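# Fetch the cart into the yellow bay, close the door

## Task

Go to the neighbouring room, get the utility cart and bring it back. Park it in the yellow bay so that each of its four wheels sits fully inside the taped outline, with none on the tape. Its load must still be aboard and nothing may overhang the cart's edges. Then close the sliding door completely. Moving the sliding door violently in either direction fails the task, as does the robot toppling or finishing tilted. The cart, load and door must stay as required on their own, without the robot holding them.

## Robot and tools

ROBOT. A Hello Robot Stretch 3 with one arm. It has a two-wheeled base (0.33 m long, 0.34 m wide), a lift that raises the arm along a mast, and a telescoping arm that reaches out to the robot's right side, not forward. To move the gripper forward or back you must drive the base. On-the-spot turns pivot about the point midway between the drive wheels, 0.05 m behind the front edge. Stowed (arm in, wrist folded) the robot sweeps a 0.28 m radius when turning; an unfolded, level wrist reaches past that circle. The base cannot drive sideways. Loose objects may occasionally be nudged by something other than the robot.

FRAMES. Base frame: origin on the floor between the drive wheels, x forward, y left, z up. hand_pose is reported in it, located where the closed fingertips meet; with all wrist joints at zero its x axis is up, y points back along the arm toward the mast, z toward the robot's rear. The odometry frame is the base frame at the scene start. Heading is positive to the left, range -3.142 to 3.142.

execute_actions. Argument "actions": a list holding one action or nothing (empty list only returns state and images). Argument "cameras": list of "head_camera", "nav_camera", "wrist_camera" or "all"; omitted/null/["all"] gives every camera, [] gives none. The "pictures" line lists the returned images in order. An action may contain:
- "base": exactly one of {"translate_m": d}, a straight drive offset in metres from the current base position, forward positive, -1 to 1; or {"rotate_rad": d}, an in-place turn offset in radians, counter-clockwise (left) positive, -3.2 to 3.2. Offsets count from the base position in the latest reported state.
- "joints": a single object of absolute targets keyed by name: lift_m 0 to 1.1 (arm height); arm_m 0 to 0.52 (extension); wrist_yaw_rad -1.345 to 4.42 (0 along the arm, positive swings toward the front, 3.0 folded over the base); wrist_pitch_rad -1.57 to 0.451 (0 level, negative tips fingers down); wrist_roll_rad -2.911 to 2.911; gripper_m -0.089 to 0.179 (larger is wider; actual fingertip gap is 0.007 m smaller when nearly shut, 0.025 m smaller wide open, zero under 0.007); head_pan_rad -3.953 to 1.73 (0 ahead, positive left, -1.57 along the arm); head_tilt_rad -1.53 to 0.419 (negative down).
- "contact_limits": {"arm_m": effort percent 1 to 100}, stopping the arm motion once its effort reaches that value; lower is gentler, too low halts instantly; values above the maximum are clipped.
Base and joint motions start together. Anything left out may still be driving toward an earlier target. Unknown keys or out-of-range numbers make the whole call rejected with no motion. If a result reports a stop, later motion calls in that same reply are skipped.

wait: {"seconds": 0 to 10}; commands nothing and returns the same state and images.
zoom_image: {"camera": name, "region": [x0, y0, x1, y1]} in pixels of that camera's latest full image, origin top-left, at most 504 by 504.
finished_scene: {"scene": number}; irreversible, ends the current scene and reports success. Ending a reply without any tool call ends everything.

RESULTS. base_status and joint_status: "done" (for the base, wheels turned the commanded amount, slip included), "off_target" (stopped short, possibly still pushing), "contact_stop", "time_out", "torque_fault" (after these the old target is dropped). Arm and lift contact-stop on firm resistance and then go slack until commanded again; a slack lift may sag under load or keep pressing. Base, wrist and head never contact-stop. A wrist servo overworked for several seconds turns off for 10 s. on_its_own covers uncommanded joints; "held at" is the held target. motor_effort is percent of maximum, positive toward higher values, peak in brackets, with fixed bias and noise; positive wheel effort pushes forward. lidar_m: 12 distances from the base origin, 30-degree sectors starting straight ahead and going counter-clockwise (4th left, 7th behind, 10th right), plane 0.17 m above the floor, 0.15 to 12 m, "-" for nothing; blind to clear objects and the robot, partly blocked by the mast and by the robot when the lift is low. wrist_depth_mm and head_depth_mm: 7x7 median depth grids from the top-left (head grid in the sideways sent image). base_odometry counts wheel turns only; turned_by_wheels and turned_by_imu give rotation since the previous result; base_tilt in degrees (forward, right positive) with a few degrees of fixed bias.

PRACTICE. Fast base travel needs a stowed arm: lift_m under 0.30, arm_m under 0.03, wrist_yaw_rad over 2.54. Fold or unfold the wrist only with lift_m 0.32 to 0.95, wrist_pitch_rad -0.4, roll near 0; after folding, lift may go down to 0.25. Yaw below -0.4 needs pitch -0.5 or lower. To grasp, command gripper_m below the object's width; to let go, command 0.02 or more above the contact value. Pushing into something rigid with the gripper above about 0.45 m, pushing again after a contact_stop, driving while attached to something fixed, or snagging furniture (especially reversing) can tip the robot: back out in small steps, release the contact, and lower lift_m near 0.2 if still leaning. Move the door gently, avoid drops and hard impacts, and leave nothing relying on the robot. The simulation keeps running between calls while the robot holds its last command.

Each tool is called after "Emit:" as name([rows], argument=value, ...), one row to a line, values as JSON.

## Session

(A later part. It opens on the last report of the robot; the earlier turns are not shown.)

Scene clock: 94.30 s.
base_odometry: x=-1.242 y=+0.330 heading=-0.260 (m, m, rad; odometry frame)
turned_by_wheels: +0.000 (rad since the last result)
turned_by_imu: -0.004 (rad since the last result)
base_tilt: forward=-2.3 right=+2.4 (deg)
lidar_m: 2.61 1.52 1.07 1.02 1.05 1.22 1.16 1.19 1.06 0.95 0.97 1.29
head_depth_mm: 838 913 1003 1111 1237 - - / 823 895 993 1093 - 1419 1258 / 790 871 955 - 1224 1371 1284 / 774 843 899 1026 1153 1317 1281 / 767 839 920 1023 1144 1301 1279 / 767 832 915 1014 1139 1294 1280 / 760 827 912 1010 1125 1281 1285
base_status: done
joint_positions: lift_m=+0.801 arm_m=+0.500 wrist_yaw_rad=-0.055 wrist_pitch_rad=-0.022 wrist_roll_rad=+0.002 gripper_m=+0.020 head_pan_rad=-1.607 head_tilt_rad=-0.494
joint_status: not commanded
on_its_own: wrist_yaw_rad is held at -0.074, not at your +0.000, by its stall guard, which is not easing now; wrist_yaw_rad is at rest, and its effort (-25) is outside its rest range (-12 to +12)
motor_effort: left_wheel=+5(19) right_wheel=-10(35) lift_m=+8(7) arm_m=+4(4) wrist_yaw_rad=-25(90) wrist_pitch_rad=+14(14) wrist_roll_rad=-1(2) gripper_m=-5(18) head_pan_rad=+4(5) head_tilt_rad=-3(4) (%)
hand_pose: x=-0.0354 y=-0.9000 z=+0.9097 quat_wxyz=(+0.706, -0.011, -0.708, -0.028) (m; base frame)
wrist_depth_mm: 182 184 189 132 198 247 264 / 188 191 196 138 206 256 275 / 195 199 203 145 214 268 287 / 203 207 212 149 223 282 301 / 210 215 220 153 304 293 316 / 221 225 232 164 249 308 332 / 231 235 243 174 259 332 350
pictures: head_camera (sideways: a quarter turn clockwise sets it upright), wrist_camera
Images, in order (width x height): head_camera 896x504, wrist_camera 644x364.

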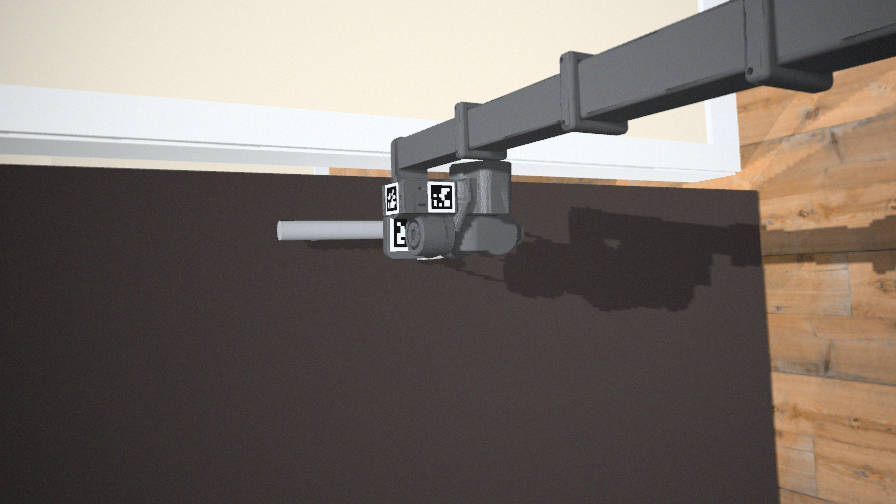

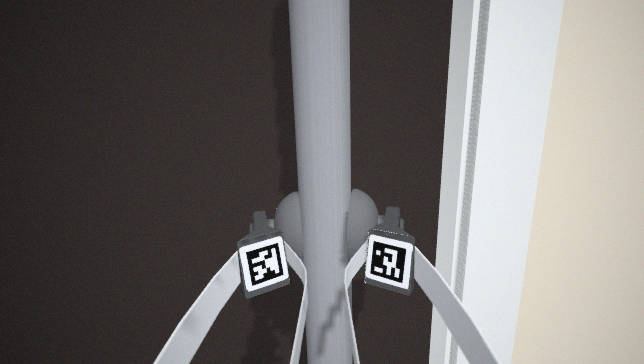

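Emit:
execute_actions([
  {"base":{"translate_m":0.4},"joints":{"wrist_yaw_rad":-0.03,"head_pan_rad":-2.0,"head_tilt_rad":-0.4}},
])

Scene clock: 101.67 s.
base_odometry: x=-0.855 y=+0.227 heading=-0.260 (m, m, rad; odometry frame)
turned_by_wheels: +0.000 (rad since the last result)
turned_by_imu: -0.017 (rad since the last result)
base_tilt: forward=-2.4 right=+2.4 (deg)
lidar_m: 2.22 1.59 1.11 1.05 1.07 1.40 1.55 1.49 1.15 0.93 0.95 1.24
head_depth_mm: 1060 1146 1250 1386 1542 1630 1341 / 1001 1083 1189 1290 1436 1569 1352 / 960 1036 1121 1233 1339 1507 1393 / 2841 3136 3398 2865 2150 1757 - / 3259 3584 3794 3090 2323 1559 1361 / 3183 3366 2591 2184 1054 1132 1247 / 752 795 847 883 1004 1066 1170
base_status: done
joint_positions: lift_m=+0.801 arm_m=+0.500 wrist_yaw_rad=-0.167 wrist_pitch_rad=-0.025 wrist_roll_rad=+0.002 gripper_m=+0.020 head_pan_rad=-1.993 head_tilt_rad=-0.408
joint_status: wrist_yaw_rad off_target (ended at -0.167, target -0.030); the others done
on_its_own: wrist_yaw_rad is held at -0.159, not at your -0.030, by its stall guard, which is not easing now
motor_effort: left_wheel=+0(20) right_wheel=+0(36) lift_m=+8(8) arm_m=+4(4) wrist_yaw_rad=+11(88) wrist_pitch_rad=+15(16) wrist_roll_rad=-1(1) gripper_m=-6(18) head_pan_rad=-4(36) head_tilt_rad=+5(18) (%)
hand_pose: x=-0.0639 y=-0.8967 z=+0.9090 quat_wxyz=(+0.703, -0.050, -0.706, -0.068) (m; base frame)
wrist_depth_mm: 153 160 168 115 188 - - / 158 164 174 120 197 - - / 164 171 181 126 205 - - / 170 177 188 131 214 - - / 176 184 194 135 - - 516 / 183 192 201 142 238 - 524 / 189 200 216 153 251 - 528
pictures: head_camera (sideways: a quarter turn clockwise sets it upright), nav_camera (sideways: a quarter turn counterclockwise sets it upright), wrist_camera
Images, in order (width x height): head_camera 896x504, nav_camera 672x504, wrist_camera 644x364.

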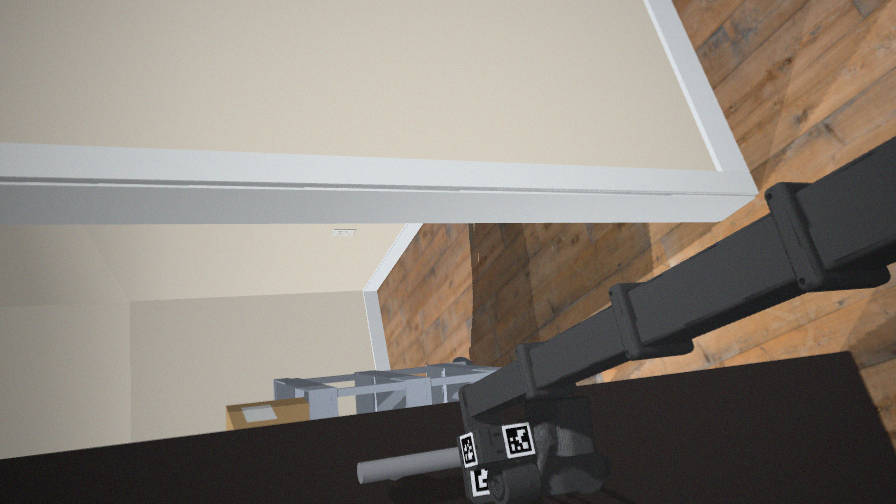

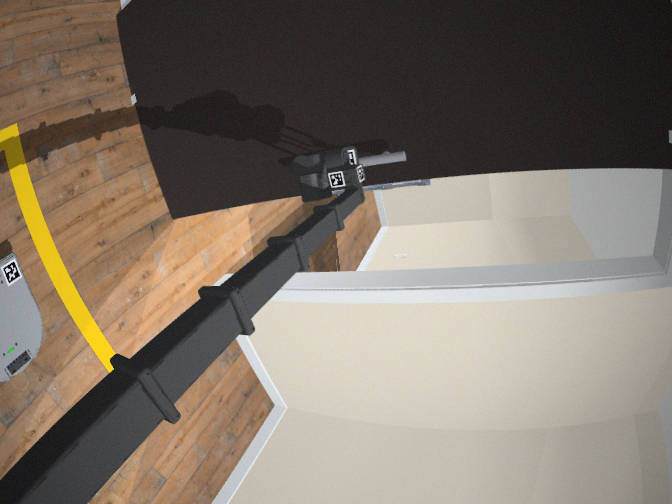

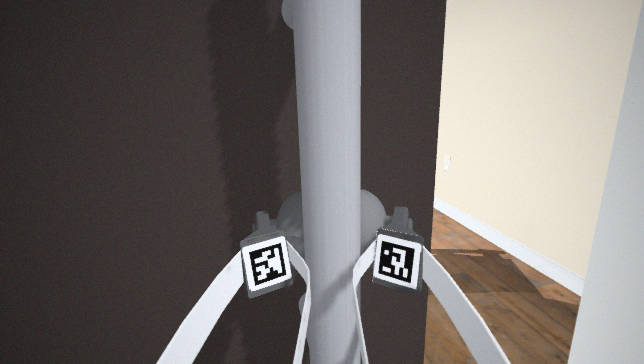

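Emit:
execute_actions([
  {"base":{"translate_m":0.2},"joints":{"wrist_yaw_rad":-0.1}},
])

Scene clock: 113.53 s.
base_odometry: x=-0.662 y=+0.175 heading=-0.259 (m, m, rad; odometry frame)
turned_by_wheels: +0.000 (rad since the last result)
turned_by_imu: -0.014 (rad since the last result)
base_tilt: forward=-2.4 right=+2.4 (deg)
lidar_m: 2.02 1.64 1.13 1.06 1.08 1.40 1.75 1.49 1.25 0.91 0.93 1.20
head_depth_mm: 1048 1145 1254 1373 1550 1616 1342 / 1061 1124 1209 1311 1450 1561 1355 / 2672 2883 3076 3024 2077 1613 1401 / 3160 3437 3725 3030 2161 1748 - / 3336 3576 3816 2733 2321 1576 1355 / 3119 3320 2187 2374 1031 1111 1227 / 742 785 838 876 982 1042 1150
base_status: done
joint_positions: lift_m=+0.801 arm_m=+0.500 wrist_yaw_rad=-0.166 wrist_pitch_rad=-0.026 wrist_roll_rad=+0.002 gripper_m=+0.020 head_pan_rad=-1.993 head_tilt_rad=-0.408
joint_status: wrist_yaw_rad off_target (ended at -0.166, target -0.100)
on_its_own: wrist_yaw_rad is held at -0.172, not at your -0.100, by its stall guard, which is not easing now
motor_effort: left_wheel=+4(16) right_wheel=-8(32) lift_m=+8(7) arm_m=+4(4) wrist_yaw_rad=-7(76) wrist_pitch_rad=+16(16) wrist_roll_rad=-1(1) gripper_m=-4(15) head_pan_rad=-4(5) head_tilt_rad=+5(5) (%)
hand_pose: x=-0.0637 y=-0.8967 z=+0.9089 quat_wxyz=(+0.703, -0.049, -0.706, -0.068) (m; base frame)
wrist_depth_mm: 141 147 155 101 176 - - / 145 152 161 105 183 - - / 150 158 167 110 191 - - / 156 163 174 115 200 - - / 162 170 180 119 - - - / 168 177 186 126 222 - - / 175 183 200 133 231 - -
pictures: head_camera (sideways: a quarter turn clockwise sets it upright), nav_camera (sideways: a quarter turn counterclockwise sets it upright), wrist_camera
Images, in order (width x height): head_camera 896x504, nav_camera 672x504, wrist_camera 644x364.

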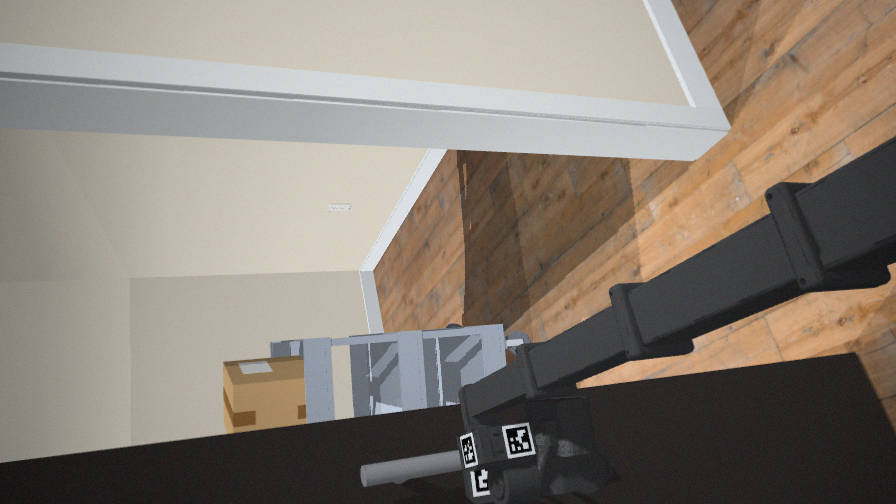

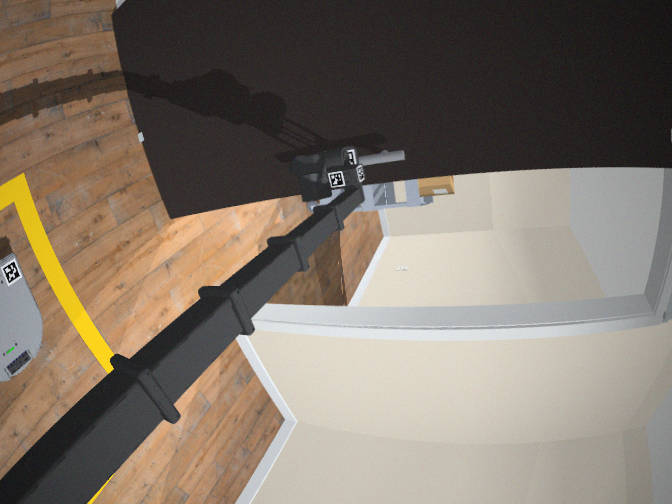

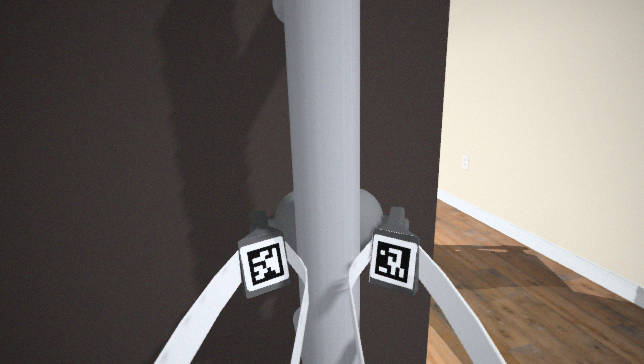

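Emit:
execute_actions([
  {"base":{"rotate_rad":0.05},"joints":{"gripper_m":0.06,"arm_m":0.46,"wrist_yaw_rad":-0.12}},
], cameras=["wrist_camera"])

Emit:
execute_actions([
  {"base":{"translate_m":0.2}},
])

Scene clock: 120.17 s.
base_odometry: x=-0.662 y=+0.175 heading=-0.209 (m, m, rad; odometry frame)
turned_by_wheels: +0.050 (rad since the last result)
turned_by_imu: +0.023 (rad since the last result)
base_tilt: forward=-2.4 right=+2.4 (deg)
lidar_m: 2.02 1.59 1.12 1.06 1.09 1.43 1.75 1.45 1.26 0.91 0.93 1.23
head_depth_mm: 1031 1120 1228 1349 1502 1602 1347 / 1099 1152 1229 1315 1437 1556 1356 / 2774 2944 3179 3037 2156 1673 1436 / 3287 3558 3843 3086 2182 1747 - / 3259 3529 3635 2605 2265 1578 1364 / 3158 3267 2167 2327 1056 1109 1216 / 736 781 832 873 - 1038 1137
base_status: done
joint_positions: lift_m=+0.801 arm_m=+0.460 wrist_yaw_rad=-0.120 wrist_pitch_rad=-0.018 wrist_roll_rad=+0.002 gripper_m=+0.060 head_pan_rad=-1.994 head_tilt_rad=-0.405
joint_status: all done
motor_effort: left_wheel=+0(26) right_wheel=-1(34) lift_m=+9(9) arm_m=-1(16) wrist_yaw_rad=+0(74) wrist_pitch_rad=+11(16) wrist_roll_rad=-1(1) gripper_m=+1(93) head_pan_rad=-4(3) head_tilt_rad=+3(5) (%)
hand_pose: x=-0.0521 y=-0.8590 z=+0.9106 quat_wxyz=(+0.705, -0.036, -0.707, -0.049) (m; base frame)
wrist_depth_mm: 175 181 188 137 205 - - / 181 187 194 143 213 - - / 187 193 202 150 222 - - / 194 201 210 158 230 - - / 201 209 216 222 242 - - / 209 217 233 230 255 - - / 218 224 238 244 268 - -
pictures: wrist_camera
Images, in order (width x height): wrist_camera 644x364.

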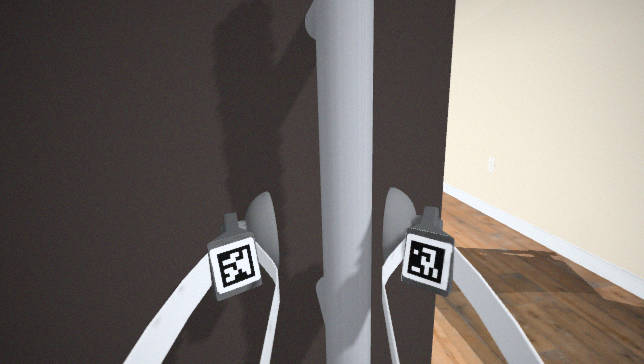

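Scene clock: 123.73 s.
base_odometry: x=-0.467 y=+0.134 heading=-0.209 (m, m, rad; odometry frame)
turned_by_wheels: +0.000 (rad since the last result)
turned_by_imu: -0.018 (rad since the last result)
base_tilt: forward=-2.3 right=+2.4 (deg)
lidar_m: 1.82 1.64 1.14 1.07 1.09 1.42 1.95 1.47 1.38 0.90 0.92 1.19
head_depth_mm: 1195 1233 1296 1404 1540 1607 1349 / 2586 2752 2938 2867 2064 1653 1360 / 2971 3226 3399 3051 2175 1665 1438 / 3414 3636 - 2913 2182 1751 - / 3286 3404 2418 2562 2263 1185 1293 / 3129 2167 873 919 1030 1095 1201 / 724 770 826 873 - 1027 1126
base_status: done
joint_positions: lift_m=+0.801 arm_m=+0.460 wrist_yaw_rad=-0.248 wrist_pitch_rad=-0.020 wrist_roll_rad=+0.002 gripper_m=+0.060 head_pan_rad=-1.994 head_tilt_rad=-0.405
joint_status: not commanded
on_its_own: wrist_yaw_rad is held at -0.242, not at your -0.120, by its stall guard, which is not easing now
motor_effort: left_wheel=-1(18) right_wheel=+1(33) lift_m=+9(9) arm_m=+4(6) wrist_yaw_rad=+8(85) wrist_pitch_rad=+12(14) wrist_roll_rad=-1(1) gripper_m=-2(16) head_pan_rad=-4(4) head_tilt_rad=+3(3) (%)
hand_pose: x=-0.0843 y=-0.8525 z=+0.9102 quat_wxyz=(+0.700, -0.080, -0.703, -0.095) (m; base frame)
wrist_depth_mm: 160 169 182 188 215 - - / 165 174 188 200 224 - - / 170 180 195 207 233 - - / 176 187 202 216 244 - - / 181 193 205 225 163 - - / 187 200 226 232 270 - - / 194 206 227 246 283 - -
pictures: head_camera (sideways: a quarter turn clockwise sets it upright), nav_camera (sideways: a quarter turn counterclockwise sets it upright), wrist_camera
Images, in order (width x height): head_camera 896x504, nav_camera 672x504, wrist_camera 644x364.

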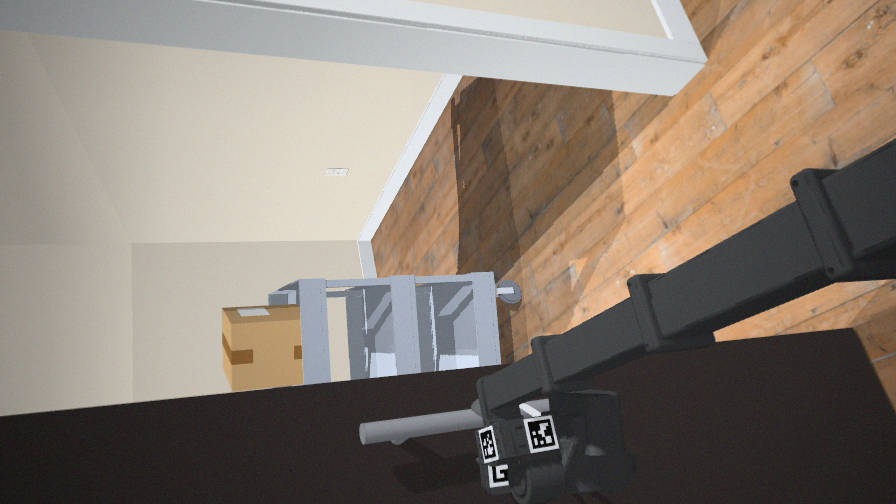

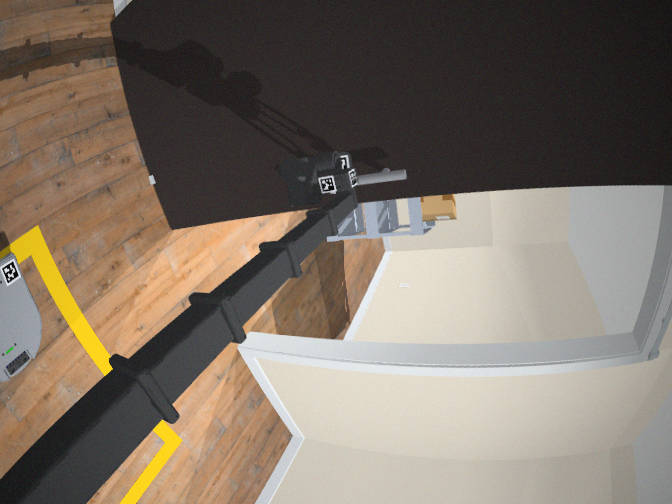

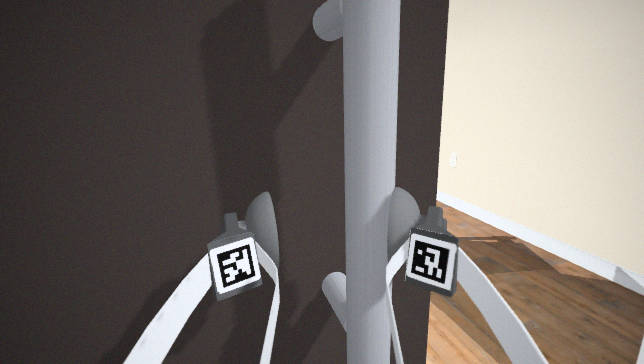

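Emit:
execute_actions([
  {"base":{"translate_m":0.08},"joints":{"wrist_yaw_rad":-0.2,"head_pan_rad":-1.2,"head_tilt_rad":0.1}},
])

Scene clock: 140.83 s.
base_odometry: x=-0.388 y=+0.117 heading=-0.209 (m, m, rad; odometry frame)
turned_by_wheels: +0.000 (rad since the last result)
turned_by_imu: -0.002 (rad since the last result)
base_tilt: forward=-2.3 right=+2.4 (deg)
lidar_m: 1.74 1.67 1.14 1.08 1.10 1.43 2.03 1.45 1.43 0.89 0.91 1.18
head_depth_mm: 833 820 812 804 794 784 777 / 856 848 839 832 821 810 800 / 887 881 871 861 849 838 823 / 924 913 906 891 878 865 855 / 961 947 936 924 912 898 890 / 1003 987 976 958 947 933 923 / 1045 1027 1011 998 984 968 960
base_status: done
joint_positions: lift_m=+0.801 arm_m=+0.460 wrist_yaw_rad=-0.300 wrist_pitch_rad=-0.022 wrist_roll_rad=+0.001 gripper_m=+0.060 head_pan_rad=-1.207 head_tilt_rad=+0.086
joint_status: wrist_yaw_rad off_target (ended at -0.300, target -0.200); the others done
on_its_own: wrist_yaw_rad is held at -0.285, not at your -0.200, by its stall guard, which is not easing now; wrist_yaw_rad is at rest, and its effort (+19) is outside its rest range (-12 to +12)
motor_effort: left_wheel=-2(20) right_wheel=+3(32) lift_m=+9(9) arm_m=+6(6) wrist_yaw_rad=+19(91) wrist_pitch_rad=+13(14) wrist_roll_rad=-1(1) gripper_m=-3(19) head_pan_rad=+5(51) head_tilt_rad=+9(40) (%)
hand_pose: x=-0.0971 y=-0.8487 z=+0.9098 quat_wxyz=(+0.698, -0.098, -0.700, -0.114) (m; base frame)
wrist_depth_mm: 154 164 180 188 220 - - / 159 170 186 199 228 - - / 164 176 192 208 239 - - / 169 181 199 215 251 - - / 175 188 202 225 165 - - / 181 194 223 234 269 - - / 186 199 223 247 293 - -
pictures: head_camera (sideways: a quarter turn clockwise sets it upright), nav_camera (sideways: a quarter turn counterclockwise sets it upright), wrist_camera
Images, in order (width x height): head_camera 896x504, nav_camera 672x504, wrist_camera 644x364.

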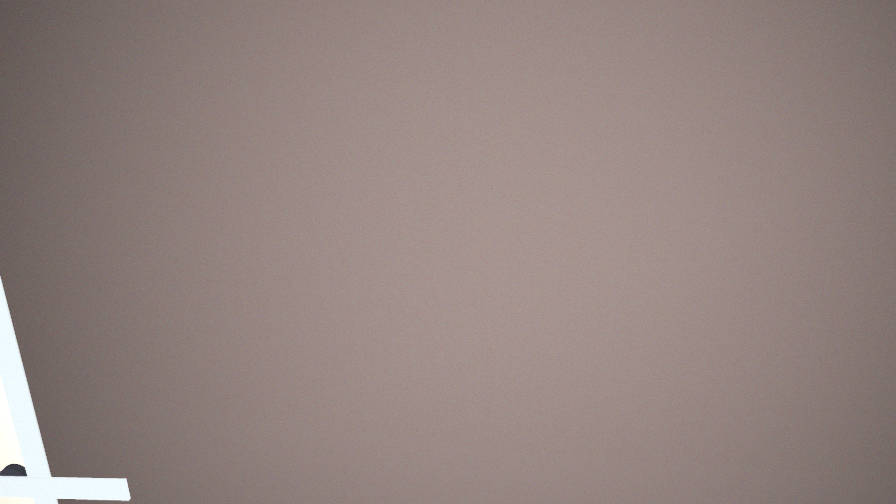

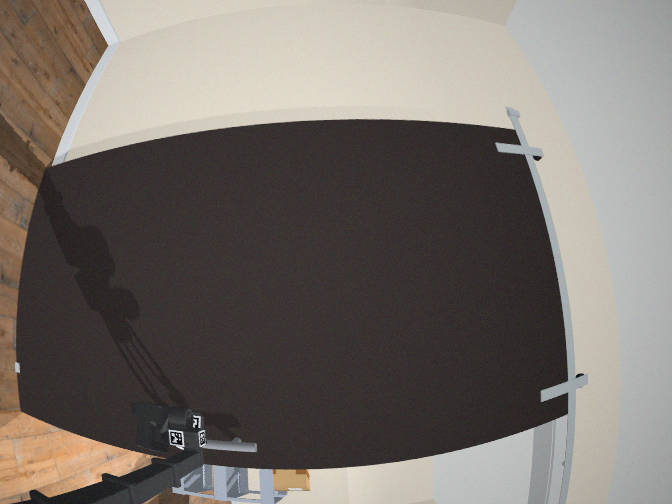

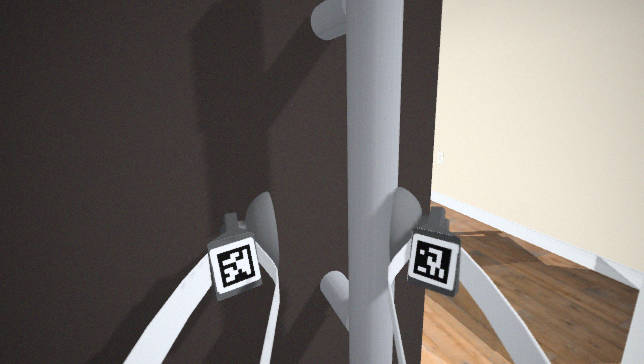

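Emit:
execute_actions([
  {"joints":{"gripper_m":0.11,"wrist_yaw_rad":-0.3}},
], cameras=["wrist_camera"])

Emit:
execute_actions([
  {"joints":{"arm_m":0.0,"head_pan_rad":-2.2,"head_tilt_rad":-0.5}},
])

Scene clock: 143.90 s.
base_odometry: x=-0.388 y=+0.117 heading=-0.209 (m, m, rad; odometry frame)
turned_by_wheels: +0.000 (rad since the last result)
turned_by_imu: +0.001 (rad since the last result)
base_tilt: forward=-2.3 right=+2.4 (deg)
lidar_m: 1.74 1.66 1.15 1.08 1.10 1.43 2.03 1.44 1.43 0.89 0.91 1.18
head_depth_mm: 834 824 810 805 794 785 776 / 859 854 839 826 819 812 801 / 889 878 867 857 848 835 831 / 929 909 896 892 878 864 857 / 958 952 935 922 910 899 891 / 1004 984 969 960 942 928 924 / 1044 1023 1016 994 981 972 956
base_status: not commanded
joint_positions: lift_m=+0.801 arm_m=+0.460 wrist_yaw_rad=-0.302 wrist_pitch_rad=-0.021 wrist_roll_rad=+0.001 gripper_m=+0.110 head_pan_rad=-1.207 head_tilt_rad=+0.086
joint_status: all done
motor_effort: left_wheel=-1(2) right_wheel=+0(2) lift_m=+9(9) arm_m=+3(6) wrist_yaw_rad=+3(17) wrist_pitch_rad=+13(14) wrist_roll_rad=-1(1) gripper_m=+0(94) head_pan_rad=+4(5) head_tilt_rad=+9(9) (%)
hand_pose: x=-0.0975 y=-0.8488 z=+0.9098 quat_wxyz=(+0.698, -0.099, -0.700, -0.114) (m; base frame)
wrist_depth_mm: 154 164 179 188 219 - - / 159 170 186 199 228 - - / 164 176 193 207 239 - - / 169 181 199 215 248 - - / 174 187 211 228 259 - - / 181 189 219 233 275 - - / 185 205 226 247 290 - -
pictures: wrist_camera
Images, in order (width x height): wrist_camera 644x364.

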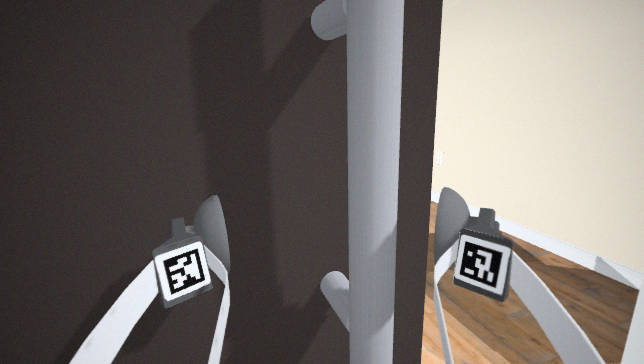

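Scene clock: 148.47 s.
base_odometry: x=-0.388 y=+0.117 heading=-0.209 (m, m, rad; odometry frame)
turned_by_wheels: +0.000 (rad since the last result)
turned_by_imu: +0.001 (rad since the last result)
base_tilt: forward=-2.3 right=+2.4 (deg)
lidar_m: 1.74 1.66 1.14 1.08 1.10 1.43 2.03 1.44 1.43 0.89 0.91 1.18
head_depth_mm: 1293 1449 1631 1867 1909 1521 1267 / 1186 1302 1453 1629 1799 1530 1281 / 2429 2566 2841 2261 1801 1543 1305 / 2694 2951 3219 2599 1940 1539 1312 / 3060 3377 3586 2608 1943 1528 1282 / 3377 3607 2881 2400 1958 1559 1323 / 3243 2096 2604 2336 1044 1140 1219
base_status: not commanded
joint_positions: lift_m=+0.801 arm_m=+0.002 wrist_yaw_rad=-0.301 wrist_pitch_rad=-0.021 wrist_roll_rad=+0.001 gripper_m=+0.110 head_pan_rad=-2.193 head_tilt_rad=-0.494
joint_status: all done
joint sent to its limit — the command would take arm_m past its lower limit, so that joint was sent only as far as its limit.
motor_effort: left_wheel=+0(0) right_wheel=+0(0) lift_m=+9(9) arm_m=-3(2) wrist_yaw_rad=+2(3) wrist_pitch_rad=+13(13) wrist_roll_rad=-1(1) gripper_m=+0(1) head_pan_rad=-4(50) head_tilt_rad=-4(41) (%)
hand_pose: x=-0.0972 y=-0.3913 z=+0.9099 quat_wxyz=(+0.698, -0.098, -0.700, -0.114) (m; base frame)
wrist_depth_mm: 506 544 592 - - - - / 516 553 607 - - - - / 537 577 628 - - - - / 549 596 648 - - - - / 568 619 700 - - - - / 587 629 722 - - - - / 604 682 747 - - - -
pictures: head_camera (sideways: a quarter turn clockwise sets it upright), nav_camera (sideways: a quarter turn counterclockwise sets it upright), wrist_camera
Images, in order (width x height): head_camera 896x504, nav_camera 672x504, wrist_camera 644x364.

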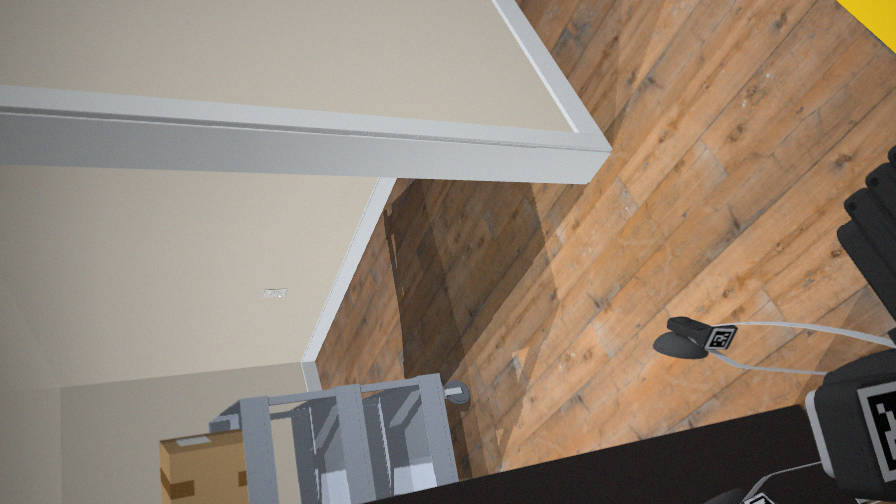

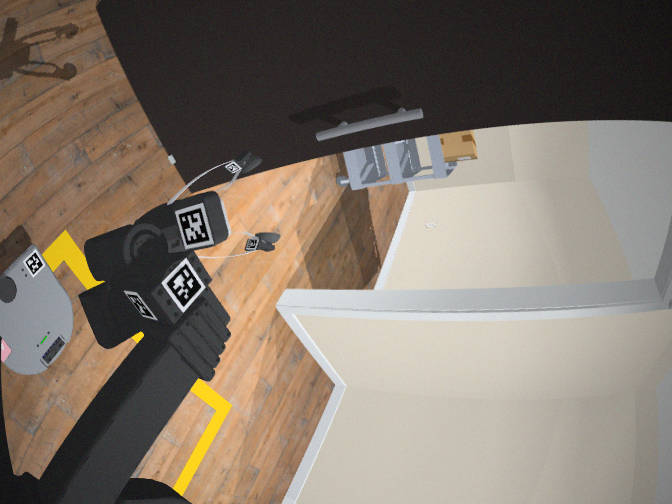

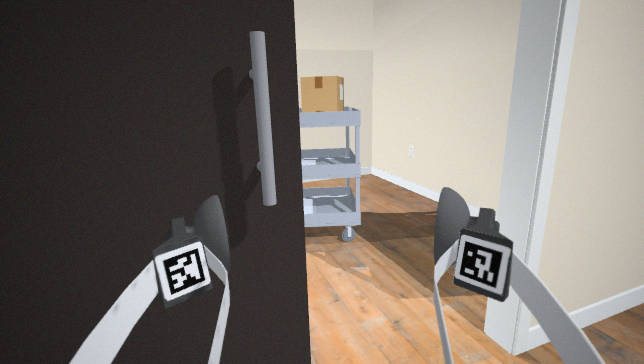

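Emit:
execute_actions([
  {"base":{"translate_m":-0.655},"joints":{"wrist_pitch_rad":-0.4,"wrist_yaw_rad":3.0,"lift_m":0.36,"gripper_m":0.04}},
], cameras=[])

Emit:
execute_actions([
  {"base":{"rotate_rad":-1.55},"joints":{"lift_m":0.25,"head_pan_rad":0,"head_tilt_rad":-0.6}},
], cameras=["head_camera","nav_camera"])

Scene clock: 168.73 s.
base_odometry: x=-1.029 y=+0.253 heading=-0.209 (m, m, rad; odometry frame)
turned_by_wheels: +0.000 (rad since the last result)
turned_by_imu: +0.002 (rad since the last result)
base_tilt: forward=-2.4 right=+2.4 (deg)
lidar_m: 2.39 1.58 1.10 1.03 1.05 1.36 1.38 1.40 1.08 2.11 1.02 1.25
head_depth_mm: 1324 1438 1549 1664 1789 1524 1275 / 1245 1384 1528 1720 1861 1533 1275 / 1145 1257 1386 1533 1720 1540 1281 / 1055 1146 1257 1385 1554 1543 1273 / 982 1055 1151 1261 1383 1485 1285 / 913 978 1057 1164 1342 1485 1292 / 870 973 3516 2607 1966 1553 1301
base_status: done
joint_positions: lift_m=+0.361 arm_m=+0.002 wrist_yaw_rad=+2.998 wrist_pitch_rad=-0.415 wrist_roll_rad=+0.001 gripper_m=+0.040 head_pan_rad=-2.193 head_tilt_rad=-0.494
joint_status: all done
motor_effort: left_wheel=+0(2) right_wheel=+0(3) lift_m=+7(7) arm_m=-2(3) wrist_yaw_rad=+2(6) wrist_pitch_rad=+9(10) wrist_roll_rad=-1(1) gripper_m=+0(95) head_pan_rad=-4(3) head_tilt_rad=-4(4) (%)
hand_pose: x=+0.0109 y=+0.0755 z=+0.3742 quat_wxyz=(+0.195, +0.701, +0.096, +0.679) (m; base frame)
wrist_depth_mm: 863 - 961 - - - - / 950 - - - - - - / 987 - - - 987 984 941 / 858 843 815 818 802 786 772 / 703 689 - 669 674 653 644 / 593 589 - 578 550 555 549 / 515 528 - - 497 489 478
pictures: none
No camera images: the call's "cameras" was empty. Leave "cameras" out to get every camera's image.

Scene clock: 171.33 s.
base_odometry: x=-1.029 y=+0.253 heading=-1.759 (m, m, rad; odometry frame)
turned_by_wheels: -1.550 (rad since the last result)
turned_by_imu: -1.550 (rad since the last result)
base_tilt: forward=-2.3 right=+2.4 (deg)
lidar_m: 2.11 1.02 1.28 2.39 1.53 1.08 1.03 1.06 1.40 1.38 1.42 1.08
head_depth_mm: 3123 3386 2709 1215 1351 1416 1201 / 3107 3486 2869 2193 1729 1410 1210 / 2954 2114 2293 2222 1735 1435 1209 / 3013 2347 2341 2216 1724 1427 1212 / 3086 3459 3067 2233 1731 1432 1217 / 3061 3424 3060 2239 1745 1431 1221 / 3034 3376 3144 2158 1282 1374 1226
base_status: done
joint_positions: lift_m=+0.251 arm_m=+0.002 wrist_yaw_rad=+2.998 wrist_pitch_rad=-0.415 wrist_roll_rad=+0.001 gripper_m=+0.040 head_pan_rad=-0.007 head_tilt_rad=-0.593
joint_status: all done
motor_effort: left_wheel=+1(8) right_wheel=-2(7) lift_m=+7(9) arm_m=-2(3) wrist_yaw_rad=+2(2) wrist_pitch_rad=+10(9) wrist_roll_rad=-1(1) gripper_m=+0(1) head_pan_rad=+4(51) head_tilt_rad=-4(18) (%)
hand_pose: x=+0.0109 y=+0.0754 z=+0.2641 quat_wxyz=(+0.195, +0.701, +0.096, +0.679) (m; base frame)
wrist_depth_mm: - - - - - - 936 / - - - - - 998 910 / 842 809 814 794 769 753 741 / 660 655 642 634 615 604 590 / 540 535 - 535 526 504 496 / 474 - - - 422 435 425 / - - - - 386 376 372
pictures: head_camera (sideways: a quarter turn clockwise sets it upright), nav_camera (sideways: a quarter turn counterclockwise sets it upright)
Images, in order (width x height): head_camera 896x504, nav_camera 672x504.

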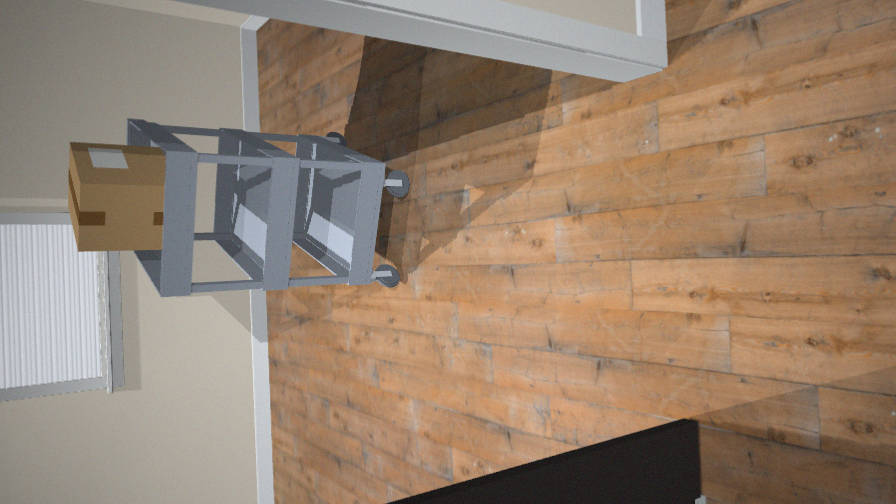

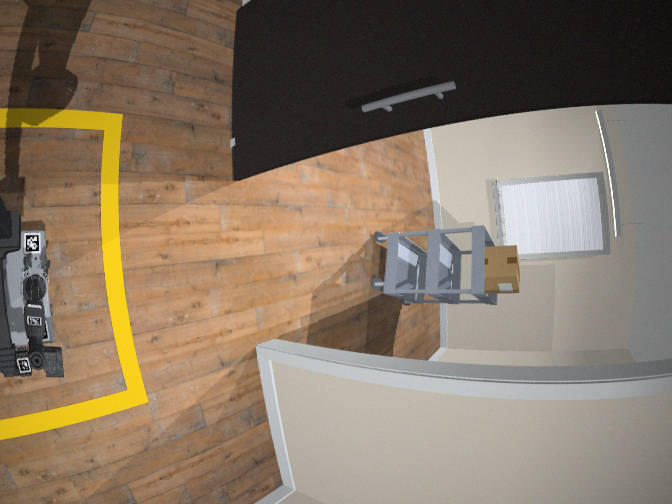

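Emit:
execute_actions([
  {"joints":{"head_pan_rad":-3.14,"head_tilt_rad":-1.0}},
], cameras=["head_camera","nav_camera"])

Scene clock: 188.37 s.
base_odometry: x=-1.029 y=+0.253 heading=-1.759 (m, m, rad; odometry frame)
turned_by_wheels: +0.000 (rad since the last result)
turned_by_imu: +0.001 (rad since the last result)
base_tilt: forward=-2.4 right=+2.4 (deg)
lidar_m: 2.10 1.02 1.29 2.39 1.53 1.09 1.03 1.06 1.40 1.38 1.41 1.07
head_depth_mm: 959 1147 1422 1480 1312 1186 1049 / 965 1150 1413 1479 1320 1229 - / 958 1140 1416 1490 1330 - - / 955 1138 1403 1493 1337 1228 - / 953 1128 1391 1504 1339 1221 - / 949 1129 1389 1500 1343 1207 1097 / 945 1128 1389 1514 1345 1217 1099
base_status: not commanded
joint_positions: lift_m=+0.251 arm_m=+0.002 wrist_yaw_rad=+2.998 wrist_pitch_rad=-0.415 wrist_roll_rad=+0.001 gripper_m=+0.040 head_pan_rad=-3.133 head_tilt_rad=-0.987
joint_status: all done
motor_effort: left_wheel=+2(2) right_wheel=-2(2) lift_m=+7(8) arm_m=-2(3) wrist_yaw_rad=+2(2) wrist_pitch_rad=+9(9) wrist_roll_rad=-1(1) gripper_m=+0(0) head_pan_rad=-4(49) head_tilt_rad=-8(35) (%)
hand_pose: x=+0.0109 y=+0.0754 z=+0.2641 quat_wxyz=(+0.195, +0.701, +0.096, +0.679) (m; base frame)
wrist_depth_mm: - - - - - - 942 / - - - - - - 912 / 854 807 807 791 768 748 731 / 658 656 636 623 620 601 595 / 542 532 - 542 522 500 495 / 473 - - - 426 431 427 / - - - - 384 376 373
pictures: head_camera (sideways: a quarter turn clockwise sets it upright), nav_camera (sideways: a quarter turn counterclockwise sets it upright)
Images, in order (width x height): head_camera 896x504, nav_camera 672x504.

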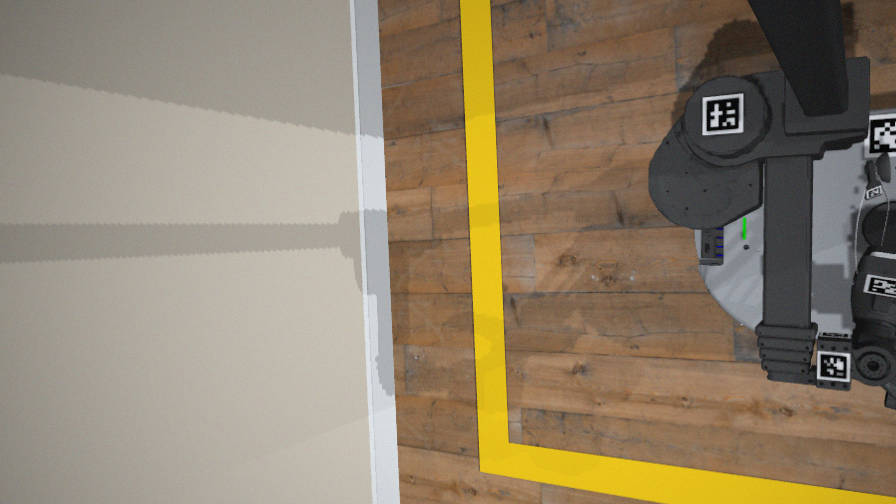

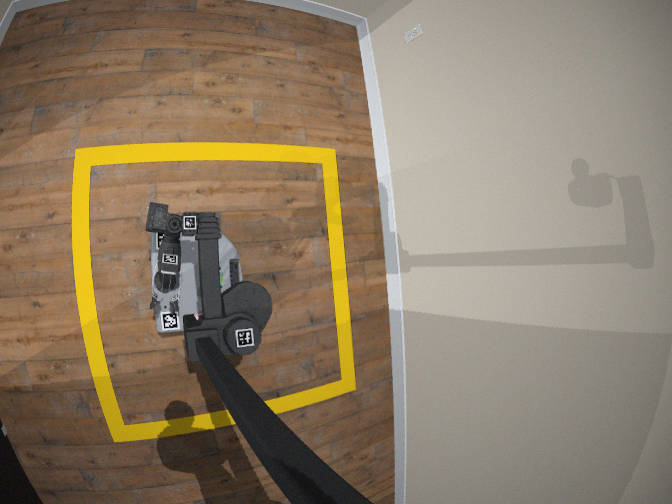

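Emit:
execute_actions([
  {"base":{"translate_m":1.0},"joints":{"head_pan_rad":0,"head_tilt_rad":-0.6}},
], cameras=["head_camera","nav_camera"])

Scene clock: 211.03 s.
base_odometry: x=-1.216 y=-0.729 heading=-1.759 (m, m, rad; odometry frame)
turned_by_wheels: +0.000 (rad since the last result)
turned_by_imu: -0.001 (rad since the last result)
base_tilt: forward=-2.4 right=+2.3 (deg)
lidar_m: 1.13 2.81 2.56 0.42 2.50 2.13 2.03 1.99 1.40 0.38 0.39 1.82
head_depth_mm: 2287 2495 2760 2146 1680 1406 1194 / 2275 1281 1278 1562 1605 1410 1199 / 2241 1159 1233 1505 1606 1420 1206 / 2295 1260 1385 1567 1619 1422 1215 / 2280 2500 2573 2042 1672 1418 1207 / 2252 2509 2728 2194 1727 1425 1211 / 2274 2519 2706 2205 1731 1428 1223
base_status: done
joint_positions: lift_m=+0.251 arm_m=+0.002 wrist_yaw_rad=+2.999 wrist_pitch_rad=-0.415 wrist_roll_rad=+0.001 gripper_m=+0.040 head_pan_rad=-0.007 head_tilt_rad=-0.605
joint_status: all done
motor_effort: left_wheel=+1(8) right_wheel=-3(3) lift_m=+8(8) arm_m=-3(2) wrist_yaw_rad=+2(3) wrist_pitch_rad=+10(9) wrist_roll_rad=-1(1) gripper_m=+0(0) head_pan_rad=+4(49) head_tilt_rad=+3(34) (%)
hand_pose: x=+0.0107 y=+0.0754 z=+0.2641 quat_wxyz=(+0.195, +0.701, +0.096, +0.680) (m; base frame)
wrist_depth_mm: - - 576 607 - - - / - - 638 673 - - 968 / 853 815 706 721 767 753 734 / 656 650 613 634 610 601 590 / 539 535 - 533 524 503 496 / 475 - - - 427 432 424 / - - - - 381 377 373
pictures: head_camera (sideways: a quarter turn clockwise sets it upright), nav_camera (sideways: a quarter turn counterclockwise sets it upright)
Images, in order (width x height): head_camera 896x504, nav_camera 672x504.

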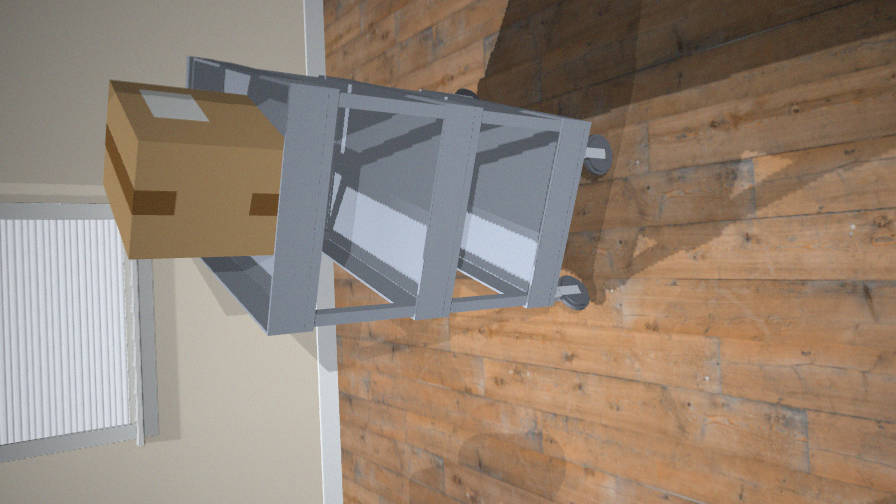

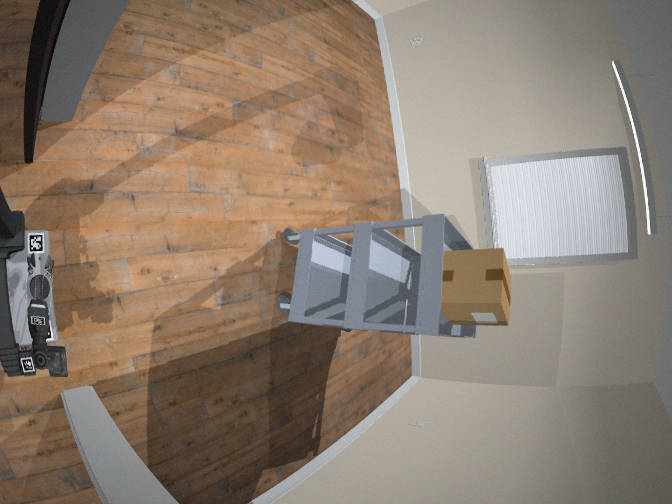

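Emit:
zoom_image(camera="head_camera", region=[90, 40, 500, 350])

Region (90, 40, 500, 350) of head_camera's 896x504 image, scaled by 1.229, with more detail than that image has; it fills the top 381 rows of this view, and the rest is white.

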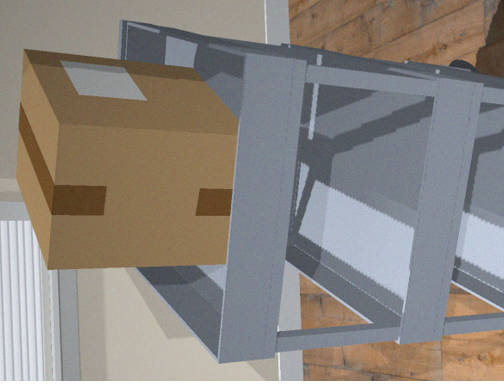

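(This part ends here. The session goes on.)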